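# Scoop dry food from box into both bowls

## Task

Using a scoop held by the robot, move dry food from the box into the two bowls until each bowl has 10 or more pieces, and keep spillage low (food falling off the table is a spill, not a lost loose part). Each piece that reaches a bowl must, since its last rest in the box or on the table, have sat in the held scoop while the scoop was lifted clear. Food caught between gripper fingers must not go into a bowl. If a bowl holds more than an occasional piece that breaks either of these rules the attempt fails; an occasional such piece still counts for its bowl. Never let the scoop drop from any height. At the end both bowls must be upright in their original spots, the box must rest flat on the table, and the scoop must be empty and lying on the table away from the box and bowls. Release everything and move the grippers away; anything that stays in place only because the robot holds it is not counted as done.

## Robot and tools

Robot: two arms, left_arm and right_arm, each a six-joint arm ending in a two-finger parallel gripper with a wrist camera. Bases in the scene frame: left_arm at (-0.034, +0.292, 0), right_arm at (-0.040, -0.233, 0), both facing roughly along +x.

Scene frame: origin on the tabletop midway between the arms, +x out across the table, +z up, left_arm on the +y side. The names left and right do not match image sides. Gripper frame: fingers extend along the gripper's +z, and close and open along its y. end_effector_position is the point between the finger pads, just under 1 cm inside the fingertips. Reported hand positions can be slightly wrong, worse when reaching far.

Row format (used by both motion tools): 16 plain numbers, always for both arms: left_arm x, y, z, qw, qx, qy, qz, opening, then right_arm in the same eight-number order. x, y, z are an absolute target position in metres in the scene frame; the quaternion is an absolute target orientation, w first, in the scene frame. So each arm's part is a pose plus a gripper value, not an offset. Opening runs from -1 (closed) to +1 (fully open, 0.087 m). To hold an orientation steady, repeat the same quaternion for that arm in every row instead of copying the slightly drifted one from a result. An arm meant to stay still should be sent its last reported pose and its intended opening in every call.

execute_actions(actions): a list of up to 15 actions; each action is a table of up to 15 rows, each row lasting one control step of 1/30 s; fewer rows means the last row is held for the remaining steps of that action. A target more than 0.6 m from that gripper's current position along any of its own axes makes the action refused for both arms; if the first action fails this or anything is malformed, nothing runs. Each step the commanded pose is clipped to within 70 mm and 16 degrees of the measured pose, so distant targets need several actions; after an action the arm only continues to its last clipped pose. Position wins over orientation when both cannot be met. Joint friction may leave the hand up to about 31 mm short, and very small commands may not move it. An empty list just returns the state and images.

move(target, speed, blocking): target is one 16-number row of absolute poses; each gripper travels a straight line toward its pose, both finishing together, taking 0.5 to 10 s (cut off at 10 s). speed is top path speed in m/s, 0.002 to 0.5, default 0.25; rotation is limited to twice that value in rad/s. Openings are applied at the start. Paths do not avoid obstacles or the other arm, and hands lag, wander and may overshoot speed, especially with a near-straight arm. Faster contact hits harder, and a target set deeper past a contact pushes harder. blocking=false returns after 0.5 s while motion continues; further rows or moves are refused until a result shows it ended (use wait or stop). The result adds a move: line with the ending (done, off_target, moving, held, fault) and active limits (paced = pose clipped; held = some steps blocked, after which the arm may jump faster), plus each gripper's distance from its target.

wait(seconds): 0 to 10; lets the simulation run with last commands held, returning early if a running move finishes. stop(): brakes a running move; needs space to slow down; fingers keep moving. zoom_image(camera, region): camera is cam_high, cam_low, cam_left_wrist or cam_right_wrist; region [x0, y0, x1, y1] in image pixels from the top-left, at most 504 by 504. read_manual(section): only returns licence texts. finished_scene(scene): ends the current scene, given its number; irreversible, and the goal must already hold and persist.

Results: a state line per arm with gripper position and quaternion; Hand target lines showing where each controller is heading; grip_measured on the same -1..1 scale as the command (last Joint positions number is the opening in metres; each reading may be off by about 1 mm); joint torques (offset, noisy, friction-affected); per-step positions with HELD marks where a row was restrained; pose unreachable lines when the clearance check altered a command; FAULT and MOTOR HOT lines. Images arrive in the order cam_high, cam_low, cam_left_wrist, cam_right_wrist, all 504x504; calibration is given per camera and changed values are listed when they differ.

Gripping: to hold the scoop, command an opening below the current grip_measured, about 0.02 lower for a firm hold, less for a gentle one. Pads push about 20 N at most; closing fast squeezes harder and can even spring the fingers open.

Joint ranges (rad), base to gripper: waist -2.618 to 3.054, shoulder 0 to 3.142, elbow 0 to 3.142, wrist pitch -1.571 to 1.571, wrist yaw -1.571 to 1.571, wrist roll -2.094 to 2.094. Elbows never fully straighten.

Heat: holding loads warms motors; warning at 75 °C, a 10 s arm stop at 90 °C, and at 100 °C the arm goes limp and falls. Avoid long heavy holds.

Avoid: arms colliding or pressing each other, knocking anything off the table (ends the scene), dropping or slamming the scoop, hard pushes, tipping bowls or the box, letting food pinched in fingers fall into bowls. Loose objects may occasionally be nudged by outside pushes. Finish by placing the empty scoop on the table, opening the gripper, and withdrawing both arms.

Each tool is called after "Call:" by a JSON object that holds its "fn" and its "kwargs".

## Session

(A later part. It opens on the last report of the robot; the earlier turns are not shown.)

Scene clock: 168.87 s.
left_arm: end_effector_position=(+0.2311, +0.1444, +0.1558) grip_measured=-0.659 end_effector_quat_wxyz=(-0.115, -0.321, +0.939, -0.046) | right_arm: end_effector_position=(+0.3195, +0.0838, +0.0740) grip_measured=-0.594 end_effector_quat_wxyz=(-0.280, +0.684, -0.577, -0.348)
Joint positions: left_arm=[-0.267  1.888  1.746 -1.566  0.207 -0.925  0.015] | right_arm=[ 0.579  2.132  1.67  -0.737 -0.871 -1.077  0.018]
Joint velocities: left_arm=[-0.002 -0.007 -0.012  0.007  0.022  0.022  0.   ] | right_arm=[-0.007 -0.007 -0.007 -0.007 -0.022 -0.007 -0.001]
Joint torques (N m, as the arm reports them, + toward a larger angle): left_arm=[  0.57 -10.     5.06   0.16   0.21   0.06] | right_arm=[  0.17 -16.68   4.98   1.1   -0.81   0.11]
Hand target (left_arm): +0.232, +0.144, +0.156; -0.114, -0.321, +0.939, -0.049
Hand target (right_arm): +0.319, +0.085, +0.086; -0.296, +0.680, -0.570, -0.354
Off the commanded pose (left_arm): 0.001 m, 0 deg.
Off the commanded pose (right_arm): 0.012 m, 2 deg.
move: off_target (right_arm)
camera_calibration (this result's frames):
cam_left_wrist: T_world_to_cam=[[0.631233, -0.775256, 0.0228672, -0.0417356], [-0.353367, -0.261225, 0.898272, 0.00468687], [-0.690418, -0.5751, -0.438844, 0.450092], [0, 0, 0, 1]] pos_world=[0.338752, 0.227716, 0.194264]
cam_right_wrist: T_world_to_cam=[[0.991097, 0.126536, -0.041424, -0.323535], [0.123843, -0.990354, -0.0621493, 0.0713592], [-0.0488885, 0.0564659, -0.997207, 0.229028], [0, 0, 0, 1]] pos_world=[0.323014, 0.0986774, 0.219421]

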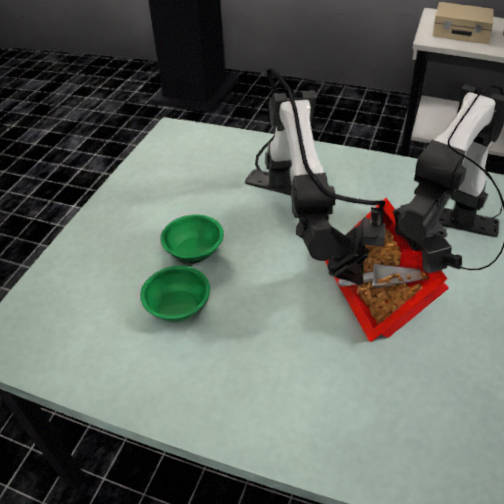

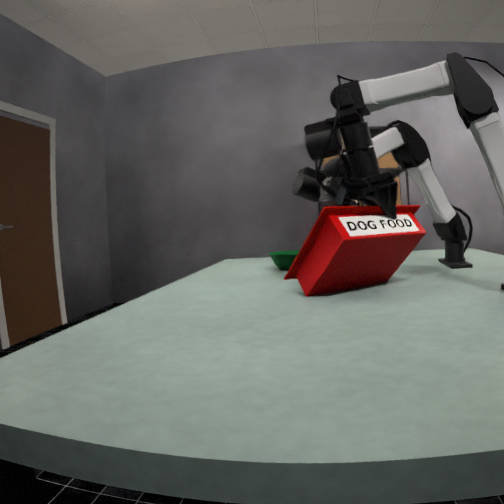

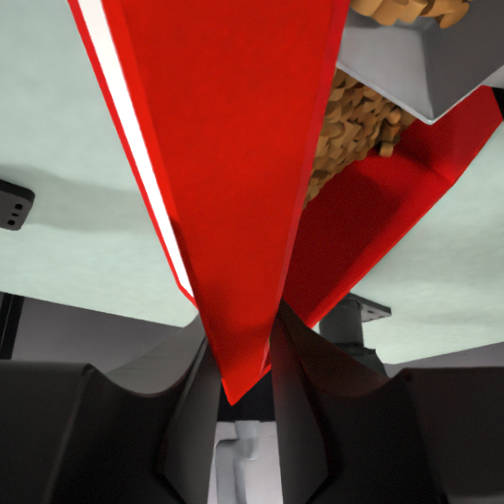

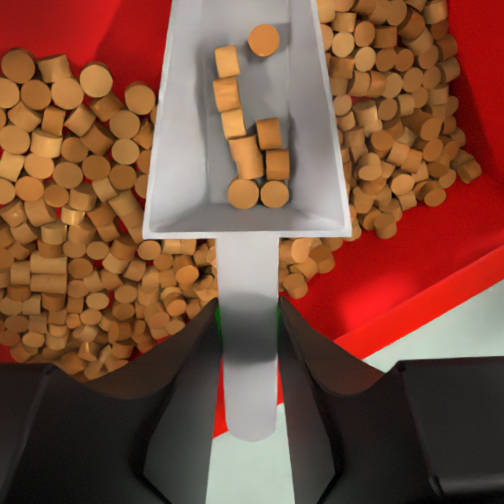

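Call:
{"fn": "move", "kwargs": {"target": [0.231,0.1444,0.156,-0.115,-0.321,0.939,-0.046,-0.75, 0.342,-0.025,0.11,0.0839,-0.7594,0.6375,0.1,-0.68], "speed": 0.09}}

Call:
{"fn": "move", "kwargs": {"target": [0.231,0.1444,0.156,-0.115,-0.321,0.939,-0.046,-0.75, 0.334,0.025,0.082,0.0839,-0.7594,0.6375,0.1,-0.68], "speed": 0.04}}

Call:
{"fn": "zoom_image", "kwargs": {"camera": "cam_high", "region": [280, 180, 460, 350]}}

Call:
{"fn": "move", "kwargs": {"target": [0.231,0.1444,0.156,-0.115,-0.321,0.939,-0.046,-0.75, 0.328,0.062,0.082,0.220,-0.720,0.604,0.262,-0.68], "speed": 0.04}}

Call:
{"fn": "move", "kwargs": {"target": [0.231,0.1444,0.156,-0.115,-0.321,0.939,-0.046,-0.75, 0.322,0.085,0.088,0.297,-0.679,0.570,0.354,-0.68], "speed": 0.04}}

Call:
{"fn": "zoom_image", "kwargs": {"camera": "cam_high", "region": [280, 180, 460, 350]}}

Scene clock: 196.23 s.
left_arm: end_effector_position=(+0.2311, +0.1444, +0.1558) grip_measured=-0.659 end_effector_quat_wxyz=(-0.115, -0.321, +0.939, -0.046) | right_arm: end_effector_position=(+0.3394, -0.0233, +0.1065) grip_measured=-0.594 end_effector_quat_wxyz=(-0.079, +0.757, -0.639, -0.107)
Joint positions: left_arm=[-0.267  1.888  1.746 -1.566  0.207 -0.925  0.015] | right_arm=[ 0.579  2.22   2.127 -1.407 -0.258 -1.241  0.018]
Joint velocities: left_arm=[ 0.022  0.012 -0.007 -0.051 -0.022 -0.007 -0.001] | right_arm=[ 0.002 -0.002 -0.017  0.007 -0.022  0.022 -0.   ]
Joint torques (N m, as the arm reports them, + toward a larger angle): left_arm=[ 0.62 -9.87  5.22  0.13  0.16  0.09] | right_arm=[  0.51 -13.41   8.5    0.4   -0.15  -0.06]
Hand target (left_arm): +0.231, +0.144, +0.156; -0.115, -0.321, +0.939, -0.046
Hand target (right_arm): +0.345, -0.024, +0.110; -0.083, +0.760, -0.637, -0.101
Off the commanded pose (left_arm): 0.000 m, 0 deg.
Off the commanded pose (right_arm): 0.005 m, 1 deg.
move: done
camera_calibration (this result's frames):
cam_left_wrist: T_world_to_cam=[[0.631233, -0.775256, 0.0228672, -0.0417356], [-0.353367, -0.261225, 0.898272, 0.00468687], [-0.690418, -0.5751, -0.438844, 0.450092], [0, 0, 0, 1]] pos_world=[0.338752, 0.227716, 0.194264]
cam_right_wrist: T_world_to_cam=[[0.993298, 0.115537, -0.00322747, -0.333474], [0.0973843, -0.821541, 0.561771, -0.0886173], [0.0622539, -0.55832, -0.827287, 0.198298], [0, 0, 0, 1]] pos_world=[0.327524, 0.0764396, 0.212756]

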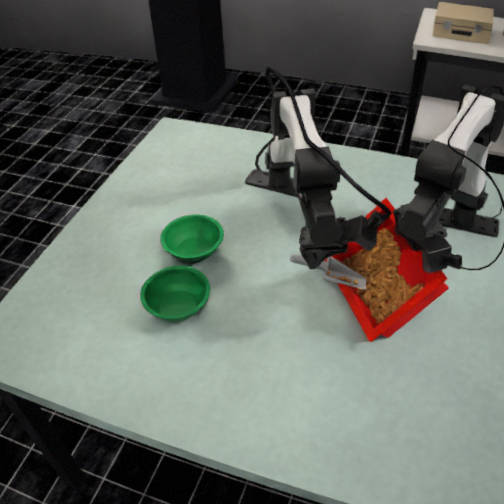

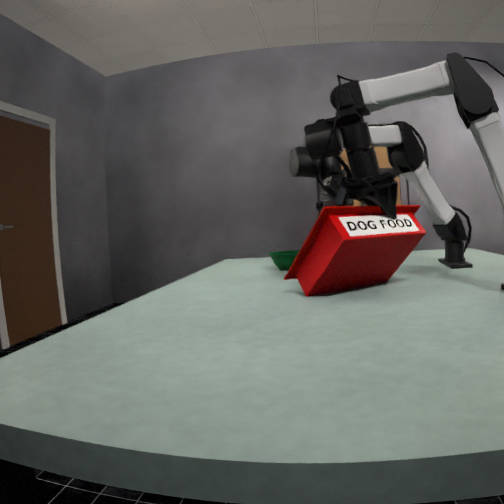

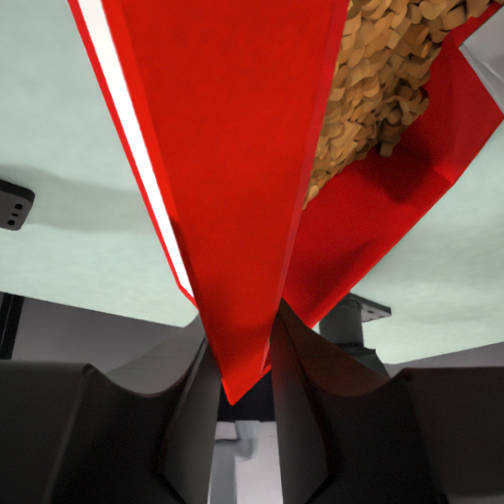

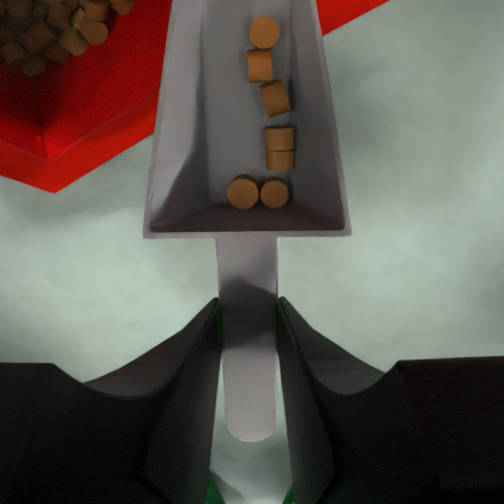

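Scene clock: 197.97 s.
left_arm: end_effector_position=(+0.2309, +0.1444, +0.1559) grip_measured=-0.659 end_effector_quat_wxyz=(-0.115, -0.321, +0.939, -0.046) | right_arm: end_effector_position=(+0.3346, +0.0168, +0.0901) grip_measured=-0.594 end_effector_quat_wxyz=(-0.087, +0.758, -0.639, -0.097)
Joint positions: left_arm=[-0.267  1.888  1.746 -1.567  0.207 -0.925  0.015] | right_arm=[ 0.668  2.261  2.127 -1.325 -0.236 -1.148  0.018]
Joint velocities: left_arm=[-0.017 -0.007 -0.007 -0.022 -0.051  0.037  0.001] | right_arm=[ 0.002  0.007  0.017  0.051  0.125  0.095 -0.001]
Joint torques (N m, as the arm reports them, + toward a larger angle): left_arm=[  0.77 -10.04   5.13   0.18   0.2    0.07] | right_arm=[  1.87 -13.11   6.32   0.66  -0.27   0.11]
Hand target (left_arm): +0.231, +0.144, +0.156; -0.115, -0.321, +0.939, -0.046
Hand target (right_arm): +0.333, +0.025, +0.082; -0.084, +0.759, -0.637, -0.100
Off the commanded pose (left_arm): 0.000 m, 0 deg.
Off the commanded pose (right_arm): 0.012 m, 1 deg.
move: off_target (right_arm)
camera_calibration (this result's frames):
cam_left_wrist: T_world_to_cam=[[0.631258, -0.775263, 0.0219277, -0.0413762], [-0.352379, -0.261509, 0.898578, 0.00432153], [-0.6909, -0.574961, -0.438266, 0.449987], [0, 0, 0, 1]] pos_world=[0.338538, 0.227778, 0.194238]
cam_right_wrist: T_world_to_cam=[[0.993302, 0.113653, 0.0208267, -0.335577], [0.0820277, -0.82056, 0.565644, -0.0412524], [0.0813765, -0.560147, -0.824387, 0.200825], [0, 0, 0, 1]] pos_world=[0.320371, 0.11678, 0.19588]

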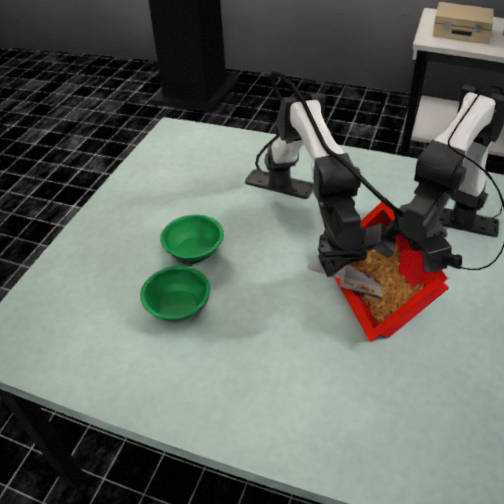

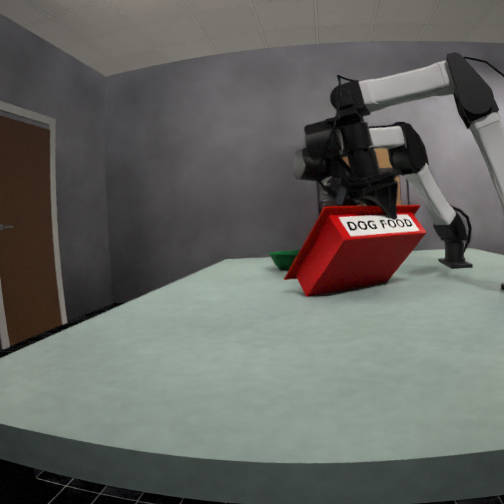

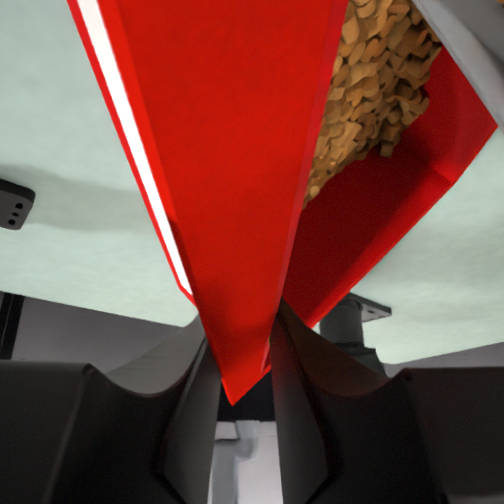

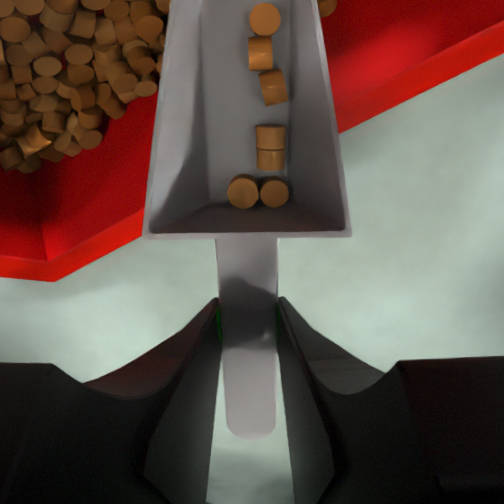

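Region (280, 180, 460, 350) of cam_high's 504x504 image, scaled by 2.800, with more detail than that image has.

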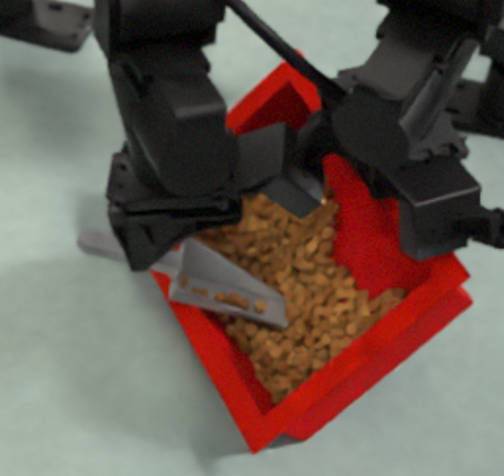

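Scene clock: 203.70 s.
left_arm: end_effector_position=(+0.2300, +0.1449, +0.1560) grip_measured=-0.659 end_effector_quat_wxyz=(-0.116, -0.322, +0.939, -0.044) | right_arm: end_effector_position=(+0.3341, +0.0574, +0.0760) grip_measured=-0.594 end_effector_quat_wxyz=(-0.213, +0.723, -0.610, -0.246)
Joint positions: left_arm=[-0.267  1.888  1.746 -1.571  0.206 -0.925  0.015] | right_arm=[ 0.601  2.179  1.865 -0.992 -0.615 -1.145  0.018]
Joint velocities: left_arm=[ 0.017 -0.007  0.002 -0.051  0.022  0.051  0.001] | right_arm=[-0.017 -0.012 -0.007 -0.007 -0.081  0.007 -0.001]
Joint torques (N m, as the arm reports them, + toward a larger angle): left_arm=[ 0.7  -9.84  5.09  0.19  0.24  0.06] | right_arm=[  1.   -16.52   4.59   0.88  -0.84   0.07]
Hand target (left_arm): +0.231, +0.144, +0.156; -0.115, -0.321, +0.939, -0.046
Hand target (right_arm): +0.327, +0.061, +0.082; -0.220, +0.720, -0.604, -0.261
Off the commanded pose (left_arm): 0.001 m, 0 deg.
Off the commanded pose (right_arm): 0.010 m, 2 deg.
move: done
camera_calibration (this result's frames):
cam_left_wrist: T_world_to_cam=[[0.6312, -0.775407, 0.0181492, -0.0399091], [-0.349408, -0.26338, 0.899192, 0.00350922], [-0.69246, -0.573912, -0.437179, 0.449773], [0, 0, 0, 1]] pos_world=[0.337867, 0.228109, 0.1942]
cam_right_wrist: T_world_to_cam=[[0.993829, 0.110922, -0.000657963, -0.337786], [0.108831, -0.973914, 0.199116, 0.0277281], [0.0214456, -0.197959, -0.979976, 0.223043], [0, 0, 0, 1]] pos_world=[0.327901, 0.108626, 0.212833]

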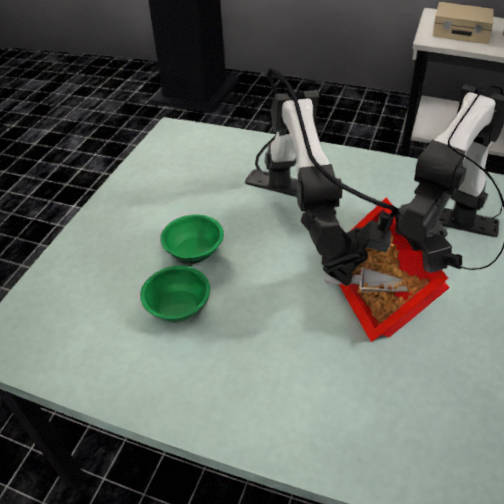

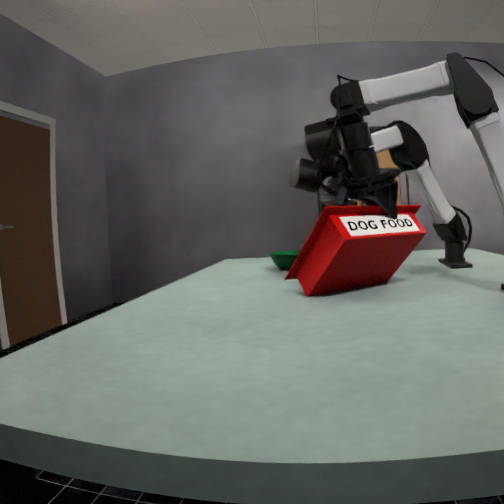

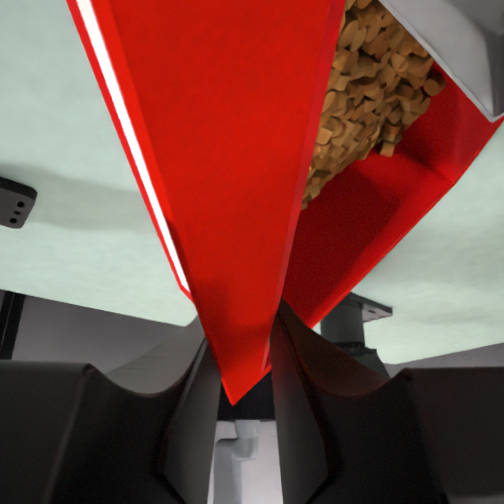

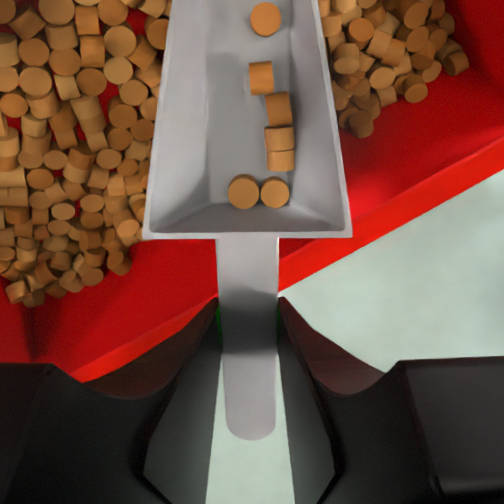

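Scene clock: 207.67 s.
left_arm: end_effector_position=(+0.2301, +0.1449, +0.1560) grip_measured=-0.659 end_effector_quat_wxyz=(-0.116, -0.322, +0.938, -0.044) | right_arm: end_effector_position=(+0.3185, +0.0865, +0.0758) grip_measured=-0.594 end_effector_quat_wxyz=(-0.279, +0.686, -0.574, -0.349)
Joint positions: left_arm=[-0.267  1.888  1.746 -1.571  0.206 -0.927  0.015] | right_arm=[ 0.585  2.136  1.685 -0.75  -0.871 -1.079  0.018]
Joint velocities: left_arm=[-0.022  0.007  0.002 -0.007  0.022 -0.051 -0.   ] | right_arm=[-0.002 -0.012 -0.012  0.022 -0.037  0.037 -0.001]
Joint torques (N m, as the arm reports them, + toward a larger angle): left_arm=[ 0.79 -9.78  5.16  0.17  0.2   0.11] | right_arm=[ -0.19 -16.77   4.99   1.06  -0.82   0.13]
Hand target (left_arm): +0.231, +0.144, +0.156; -0.115, -0.321, +0.939, -0.046
Hand target (right_arm): +0.321, +0.085, +0.088; -0.297, +0.680, -0.570, -0.354
Off the commanded pose (left_arm): 0.001 m, 0 deg.
Off the commanded pose (right_arm): 0.013 m, 2 deg.
move: off_target (right_arm)
camera_calibration (this result's frames):
cam_left_wrist: T_world_to_cam=[[0.632019, -0.774752, 0.0176511, -0.040123], [-0.349061, -0.26427, 0.899065, 0.00362237], [-0.691887, -0.574388, -0.437459, 0.449787], [0, 0, 0, 1]] pos_world=[0.337825, 0.228224, 0.194215]
cam_right_wrist: T_world_to_cam=[[0.990081, 0.134135, -0.0417911, -0.323191], [0.131457, -0.989422, -0.0613455, 0.0716856], [-0.0495777, 0.0552433, -0.997241, 0.230884], [0, 0, 0, 1]] pos_world=[0.322008, 0.101524, 0.221139]

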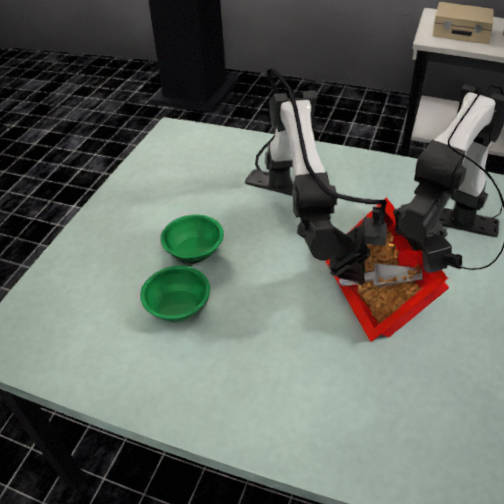

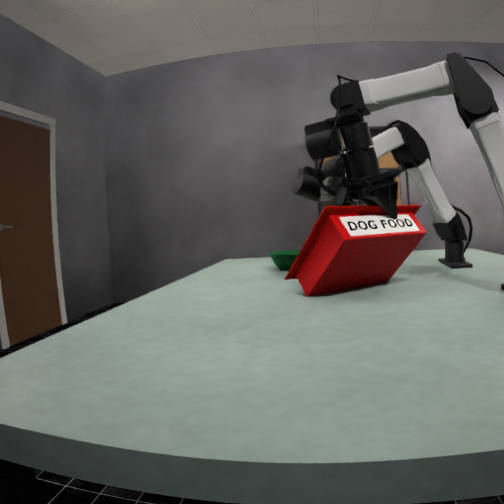

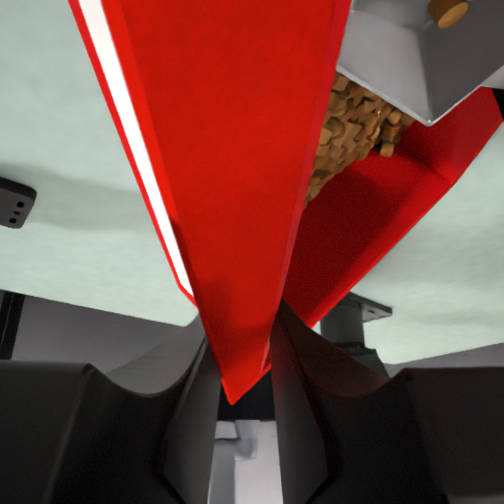

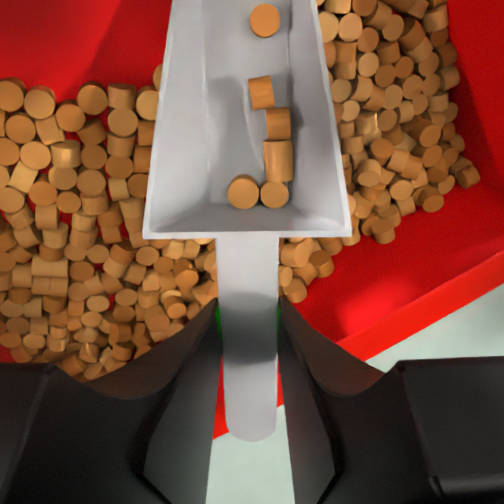

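Region (280, 180, 460, 350) of cam_high's 504x504 image, scaled by 2.800, with more detail than that image has.

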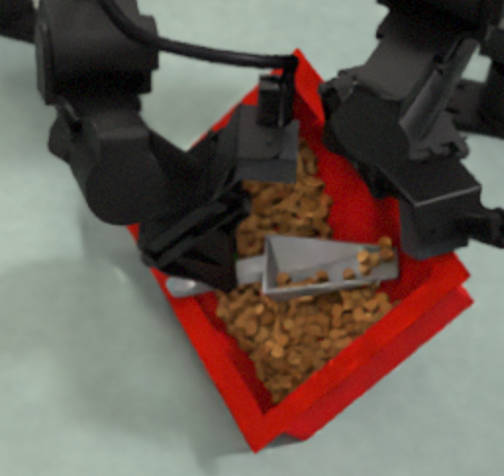

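Call:
{"fn": "move", "kwargs": {"target": [0.231,0.1444,0.156,-0.115,-0.321,0.939,-0.046,-0.75, 0.320,0.092,0.09,0.378,-0.620,0.520,0.450,-0.68], "speed": 0.05}}

Call:
{"fn": "zoom_image", "kwargs": {"camera": "cam_high", "region": [280, 180, 460, 350]}}

Scene clock: 220.43 s.
left_arm: end_effector_position=(+0.2297, +0.1449, +0.1561) grip_measured=-0.659 end_effector_quat_wxyz=(-0.117, -0.322, +0.938, -0.044) | right_arm: end_effector_position=(+0.3292, +0.0894, +0.0845) grip_measured=-0.594 end_effector_quat_wxyz=(-0.378, +0.624, -0.529, -0.433)
Joint positions: left_arm=[-0.267  1.888  1.746 -1.573  0.206 -0.927  0.015] | right_arm=[ 0.506  2.095  1.452 -0.298 -1.137 -0.909  0.018]
Joint velocities: left_arm=[-0.012 -0.002 -0.007  0.007 -0.037 -0.066 -0.001] | right_arm=[-0.002  0.012  0.012  0.037 -0.051  0.037  0.001]
Joint torques (N m, as the arm reports them, + toward a larger angle): left_arm=[ 0.67 -9.68  5.08  0.22  0.19  0.09] | right_arm=[  1.16 -15.2    4.34   1.21  -0.92   0.13]
Hand target (left_arm): +0.231, +0.144, +0.156; -0.115, -0.321, +0.939, -0.046
Hand target (right_arm): +0.319, +0.092, +0.090; -0.377, +0.620, -0.520, -0.449
Off the commanded pose (left_arm): 0.001 m, 0 deg.
Off the commanded pose (right_arm): 0.011 m, 2 deg.
move: off_target (right_arm)
camera_calibration (this result's frames):
cam_left_wrist: T_world_to_cam=[[0.632088, -0.774718, 0.0166126, -0.0397305], [-0.347634, -0.264342, 0.899597, 0.00300359], [-0.692543, -0.5744, -0.436405, 0.449601], [0, 0, 0, 1]] pos_world=[0.337525, 0.228265, 0.194166]
cam_right_wrist: T_world_to_cam=[[0.993436, 0.112069, -0.0229184, -0.334546], [0.0968471, -0.930657, -0.352842, 0.104437], [-0.0608718, 0.348306, -0.935402, 0.212255], [0, 0, 0, 1]] pos_world=[0.335156, 0.0607574, 0.227726]

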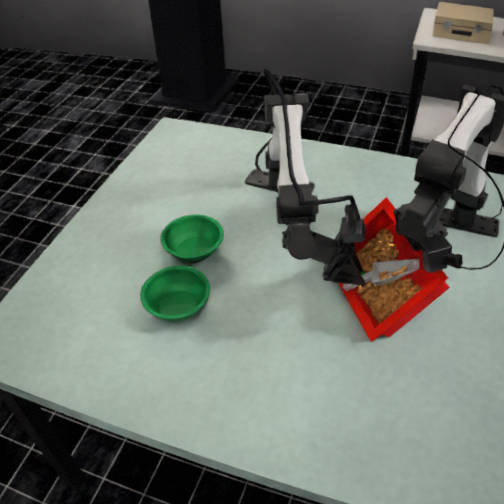

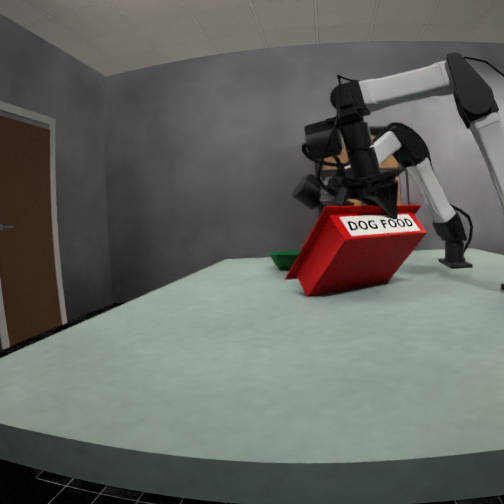

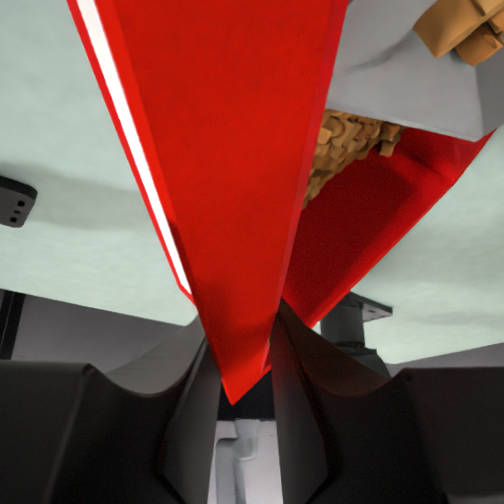

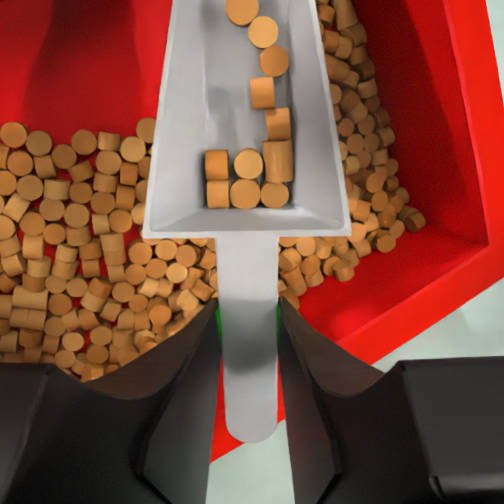

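Region (280, 180, 460, 350) of cam_high's 504x504 image, scaled by 2.800, with more detail than that image has.

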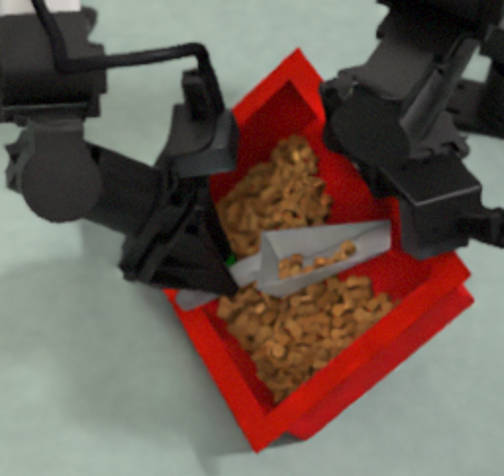

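Call:
{"fn": "move", "kwargs": {"target": [0.231,0.1444,0.156,-0.115,-0.321,0.939,-0.046,-0.75, 0.35,-0.02,0.145,0.297,-0.679,0.570,0.354,-0.68], "speed": 0.09}}

Call:
{"fn": "move", "kwargs": {"target": [0.231,0.1444,0.156,-0.115,-0.321,0.939,-0.046,-0.75, 0.38,-0.12,0.14,0.434,-0.117,0.891,0.057,-0.68], "speed": 0.25}}

Call:
{"fn": "move", "kwargs": {"target": [0.231,0.1444,0.156,-0.115,-0.321,0.939,-0.046,-0.75, 0.43,-0.20,0.14,0.346,0.520,0.742,-0.2426,-0.68], "speed": 0.25}}

Scene clock: 251.93 s.
left_arm: end_effector_position=(+0.2297, +0.1449, +0.1561) grip_measured=-0.659 end_effector_quat_wxyz=(-0.117, -0.322, +0.938, -0.044) | right_arm: end_effector_position=(+0.3474, -0.0175, +0.1404) grip_measured=-0.594 end_effector_quat_wxyz=(-0.290, +0.677, -0.573, -0.358)
Joint positions: left_arm=[-0.267  1.888  1.746 -1.573  0.206 -0.927  0.015] | right_arm=[ 0.324  2.156  1.978 -1.328 -0.957 -1.469  0.018]
Joint velocities: left_arm=[-0.007 -0.002 -0.012  0.022 -0.051  0.007 -0.001] | right_arm=[ 0.007 -0.007  0.007 -0.066  0.051 -0.007 -0.001]
Joint torques (N m, as the arm reports them, + toward a larger angle): left_arm=[ 0.55 -9.9   5.08  0.18  0.16  0.08] | right_arm=[  0.26 -12.93   8.57   0.33  -0.6   -0.08]
Hand target (left_arm): +0.231, +0.144, +0.156; -0.115, -0.321, +0.939, -0.046
Hand target (right_arm): +0.353, -0.019, +0.144; -0.296, +0.680, -0.570, -0.354
Off the commanded pose (left_arm): 0.001 m, 0 deg.
Off the commanded pose (right_arm): 0.006 m, 1 deg.
move: done
camera_calibration (this result's frames):
cam_left_wrist: T_world_to_cam=[[0.632088, -0.774718, 0.0166126, -0.0397305], [-0.347634, -0.264342, 0.899597, 0.00300359], [-0.692543, -0.5744, -0.436405, 0.449601], [0, 0, 0, 1]] pos_world=[0.337525, 0.228265, 0.194166]
cam_right_wrist: T_world_to_cam=[[0.991284, 0.124553, -0.0429234, -0.33555], [0.120155, -0.988377, -0.0931342, -0.0226117], [-0.0540247, 0.087165, -0.994728, 0.304291], [0, 0, 0, 1]] pos_world=[0.351781, -0.00707856, 0.286178]

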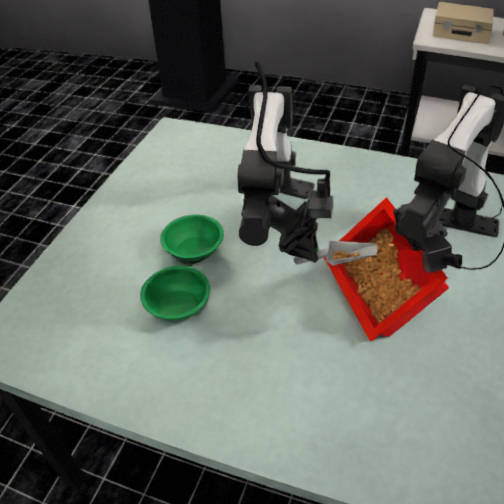

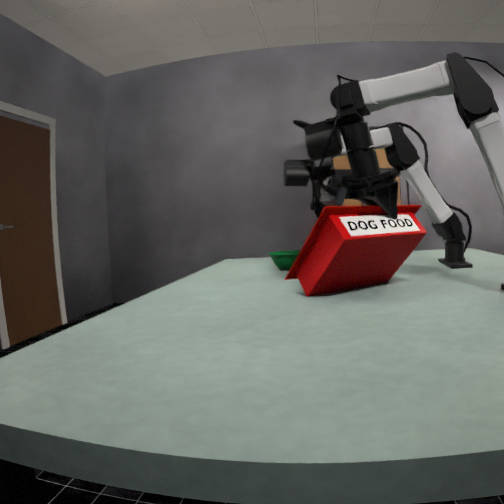

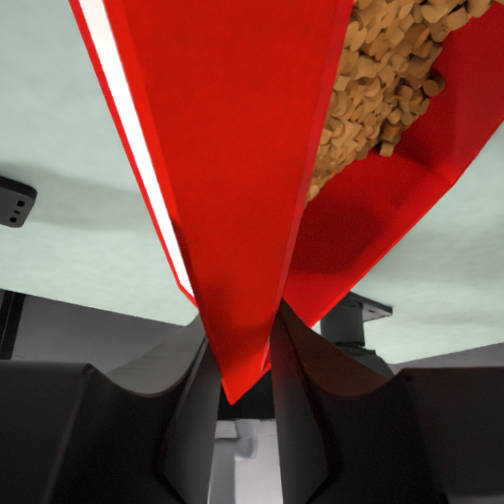

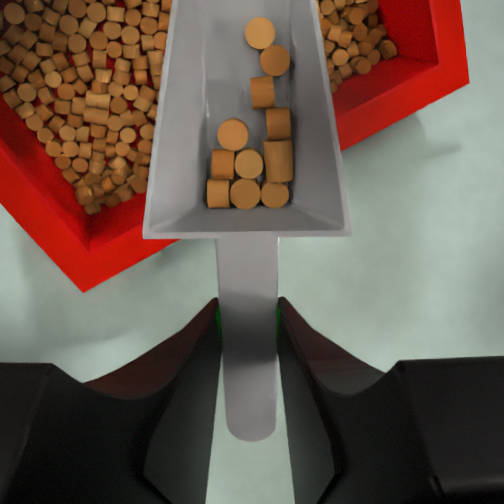

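Scene clock: 255.50 s.
left_arm: end_effector_position=(+0.2297, +0.1449, +0.1561) grip_measured=-0.659 end_effector_quat_wxyz=(-0.117, -0.322, +0.938, -0.044) | right_arm: end_effector_position=(+0.3798, -0.1233, +0.1310) grip_measured=-0.595 end_effector_quat_wxyz=(+0.412, -0.121, +0.901, +0.055)
Joint positions: left_arm=[-0.267  1.888  1.746 -1.573  0.206 -0.927  0.015] | right_arm=[ 0.342  1.592  1.145 -0.266 -0.01  -0.011  0.018]
Joint velocities: left_arm=[ 0.002  0.012 -0.002  0.037 -0.051  0.022  0.001] | right_arm=[ 0.007 -0.007  0.012 -0.022  0.022  0.11   0.001]
Joint torques (N m, as the arm reports them, + toward a larger angle): left_arm=[ 0.41 -9.9   5.16  0.22  0.22  0.13] | right_arm=[  1.61 -11.66   5.92   1.96   0.1    0.13]
Hand target (left_arm): +0.231, +0.144, +0.156; -0.115, -0.321, +0.939, -0.046
Hand target (right_arm): +0.381, -0.120, +0.141; +0.432, -0.117, +0.892, +0.056
Off the commanded pose (left_arm): 0.001 m, 0 deg.
Off the commanded pose (right_arm): 0.010 m, 3 deg.
move: off_target (right_arm)
camera_calibration (this result's frames):
cam_left_wrist: T_world_to_cam=[[0.632088, -0.774718, 0.0166126, -0.0397305], [-0.347634, -0.264342, 0.899597, 0.00300359], [-0.692543, -0.5744, -0.436405, 0.449601], [0, 0, 0, 1]] pos_world=[0.337525, 0.228265, 0.194166]
cam_right_wrist: T_world_to_cam=[[0.21257, -0.976976, -0.0182465, -0.198154], [-0.977103, -0.212698, 0.00541328, 0.367494], [-0.00916965, 0.016678, -0.999819, 0.280839], [0, 0, 0, 1]] pos_world=[0.403776, -0.12011, 0.275184]

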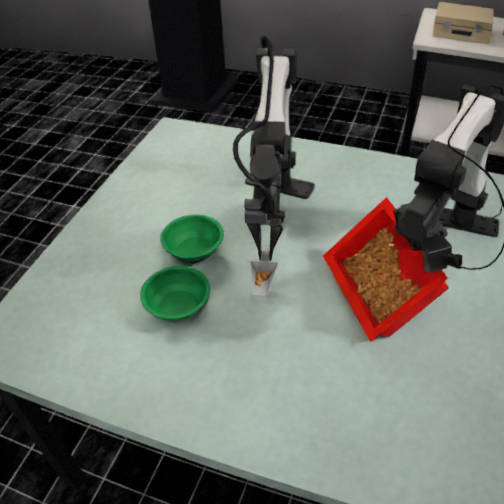

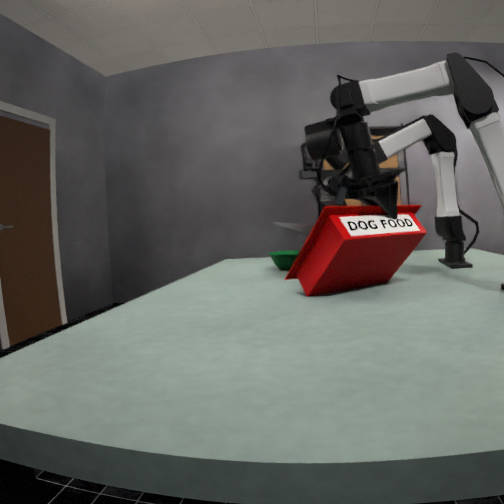

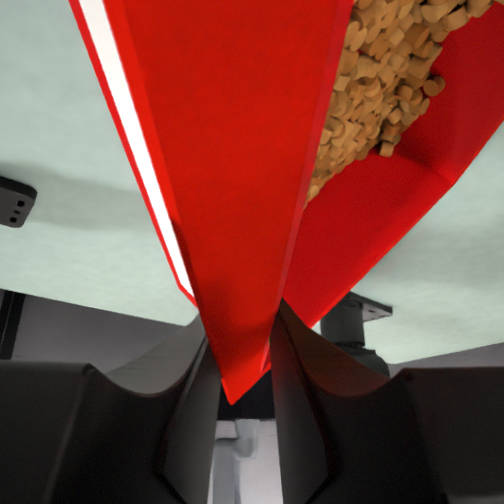

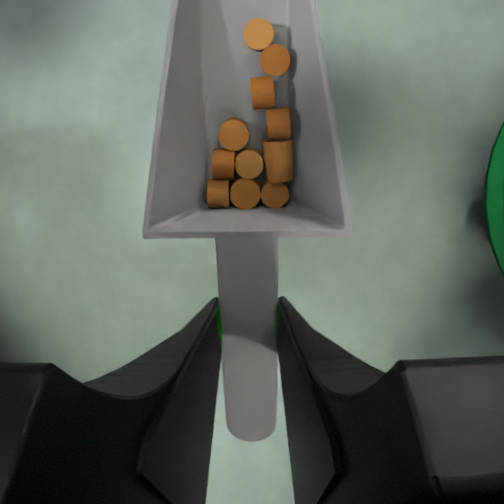

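Scene clock: 259.33 s.
left_arm: end_effector_position=(+0.2297, +0.1449, +0.1561) grip_measured=-0.659 end_effector_quat_wxyz=(-0.117, -0.322, +0.938, -0.044) | right_arm: end_effector_position=(+0.4282, -0.1918, +0.1343) grip_measured=-0.595 end_effector_quat_wxyz=(+0.334, +0.513, +0.754, -0.239)
Joint positions: left_arm=[-0.267  1.888  1.746 -1.573  0.206 -0.927  0.015] | right_arm=[ 0.4    2.346  2.32  -1.495  0.846  1.482  0.018]
Joint velocities: left_arm=[-0.007  0.012  0.002 -0.007  0.037  0.007 -0.001] | right_arm=[-0.007 -0.007 -0.017 -0.066 -0.022  0.022  0.002]
Joint torques (N m, as the arm reports them, + toward a larger angle): left_arm=[ 0.6  -9.92  5.04  0.26  0.16  0.1 ] | right_arm=[  0.14 -14.36   8.48   0.29   0.75   0.09]
Hand target (left_arm): +0.231, +0.144, +0.156; -0.115, -0.321, +0.939, -0.046
Hand target (right_arm): +0.432, -0.199, +0.140; +0.344, +0.519, +0.744, -0.242
Off the commanded pose (left_arm): 0.001 m, 0 deg.
Off the commanded pose (right_arm): 0.010 m, 2 deg.
move: done
camera_calibration (this result's frames):
cam_left_wrist: T_world_to_cam=[[0.632088, -0.774718, 0.0166126, -0.0397305], [-0.347634, -0.264342, 0.899597, 0.00300359], [-0.692543, -0.5744, -0.436405, 0.449601], [0, 0, 0, 1]] pos_world=[0.337525, 0.228265, 0.194166]
cam_right_wrist: T_world_to_cam=[[-0.95058, -0.310474, -0.00195495, 0.348334], [-0.310465, 0.950449, 0.0160902, 0.336449], [-0.0031375, 0.0159019, -0.999869, 0.282987], [0, 0, 0, 1]] pos_world=[0.436463, -0.216129, 0.278217]

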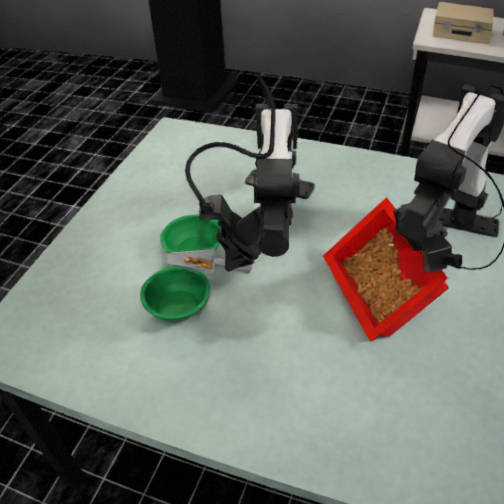

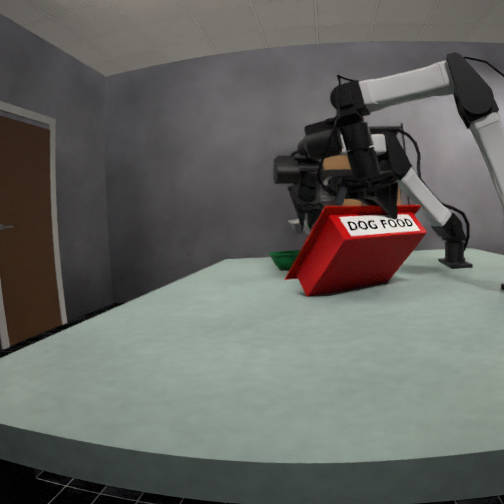

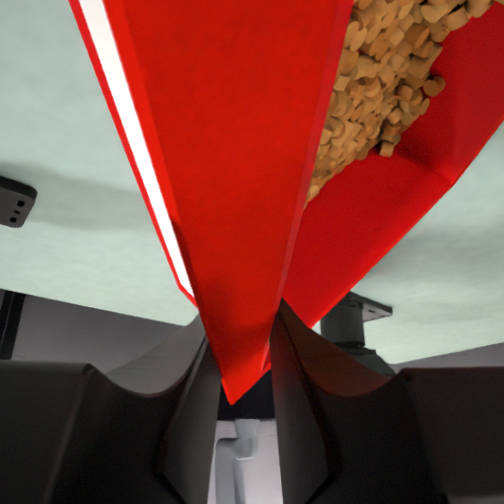

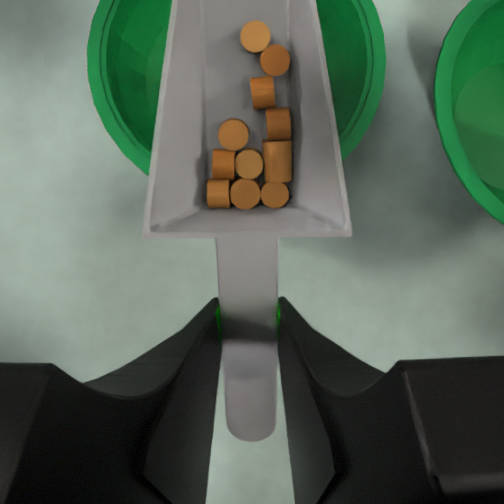

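Call:
{"fn": "move", "kwargs": {"target": [0.231,0.1444,0.156,-0.115,-0.321,0.939,-0.046,-0.75, 0.433,-0.208,0.14,-0.0713,0.5717,0.8157,0.05,-0.68], "speed": 0.13}}

Call:
{"fn": "zoom_image", "kwargs": {"camera": "cam_high", "region": [100, 170, 300, 350]}}

Scene clock: 280.23 s.
left_arm: end_effector_position=(+0.2297, +0.1449, +0.1561) grip_measured=-0.659 end_effector_quat_wxyz=(-0.117, -0.322, +0.938, -0.044) | right_arm: end_effector_position=(+0.4309, -0.2066, +0.1364) grip_measured=-0.595 end_effector_quat_wxyz=(+0.010, +0.587, +0.803, +0.104)
Joint positions: left_arm=[-0.267  1.888  1.746 -1.573  0.206 -0.927  0.015] | right_arm=[ 0.002  2.401  2.506 -1.55  -0.167  1.187  0.018]
Joint velocities: left_arm=[-0.012  0.002  0.002 -0.007  0.007  0.037 -0.   ] | right_arm=[ 0.002  0.027 -0.022  0.037  0.007  0.037  0.001]
Joint torques (N m, as the arm reports them, + toward a larger angle): left_arm=[ 0.79 -9.95  5.15  0.18  0.19  0.11] | right_arm=[  0.24 -14.74   7.84   0.52  -0.22  -0.1 ]
Hand target (left_arm): +0.231, +0.144, +0.156; -0.115, -0.321, +0.939, -0.046
Hand target (right_arm): +0.433, -0.208, +0.140; +0.011, +0.586, +0.803, +0.113
Off the commanded pose (left_arm): 0.001 m, 0 deg.
Off the commanded pose (right_arm): 0.004 m, 11 deg.
joint sent to its limit (right arm) — the command would take joint 4 (wrist pitch) past its lower limit, so that joint was sent only as far as its limit.
move: off_target (right_arm)
camera_calibration (this result's frames):
cam_left_wrist: T_world_to_cam=[[0.632088, -0.774718, 0.0166126, -0.0397305], [-0.347634, -0.264342, 0.899597, 0.00300359], [-0.692543, -0.5744, -0.436405, 0.449601], [0, 0, 0, 1]] pos_world=[0.337525, 0.228265, 0.194166]
cam_right_wrist: T_world_to_cam=[[-0.958281, -0.245719, -0.146013, 0.382655], [-0.256045, 0.510921, 0.82061, 0.127322], [-0.127039, 0.823761, -0.552521, 0.444642], [0, 0, 0, 1]] pos_world=[0.455778, -0.337305, 0.197065]

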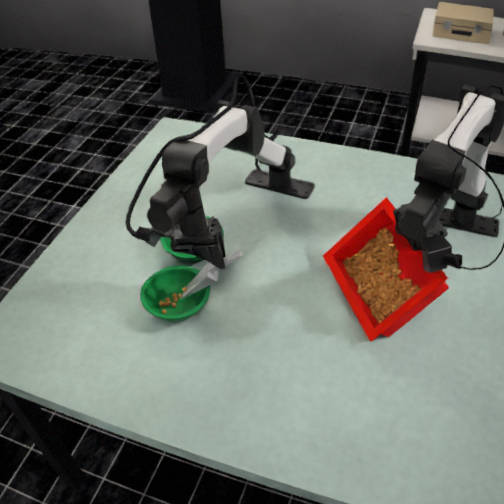

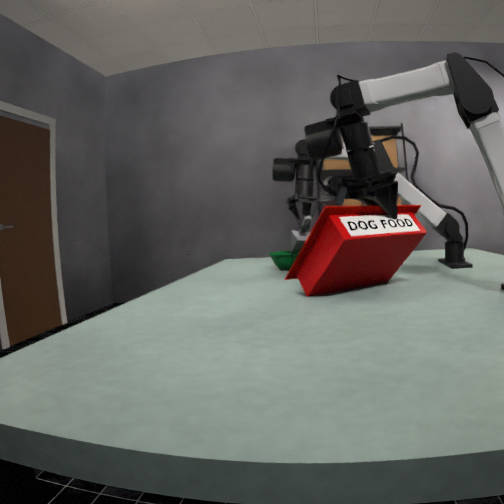

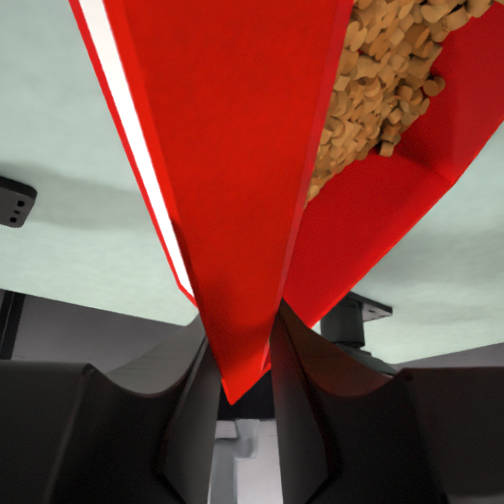

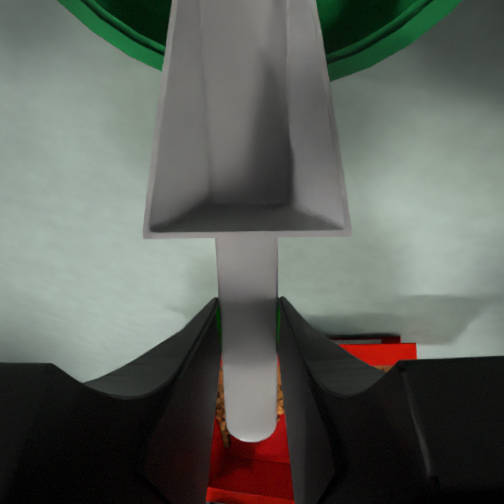

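Region (100, 170, 300, 350) of cam_high's 504x504 image, scaled by 2.520, with more detail than that image has; it fills the top 454 rows of this view, and the rest is white.

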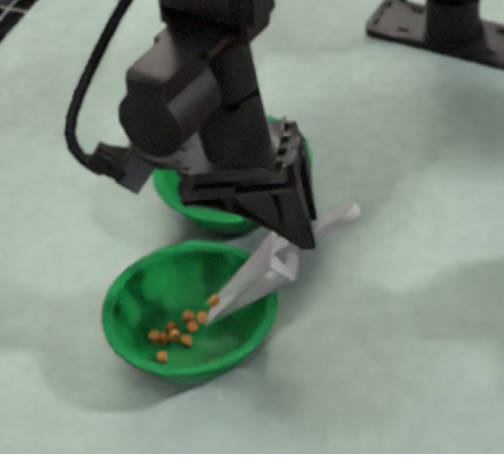

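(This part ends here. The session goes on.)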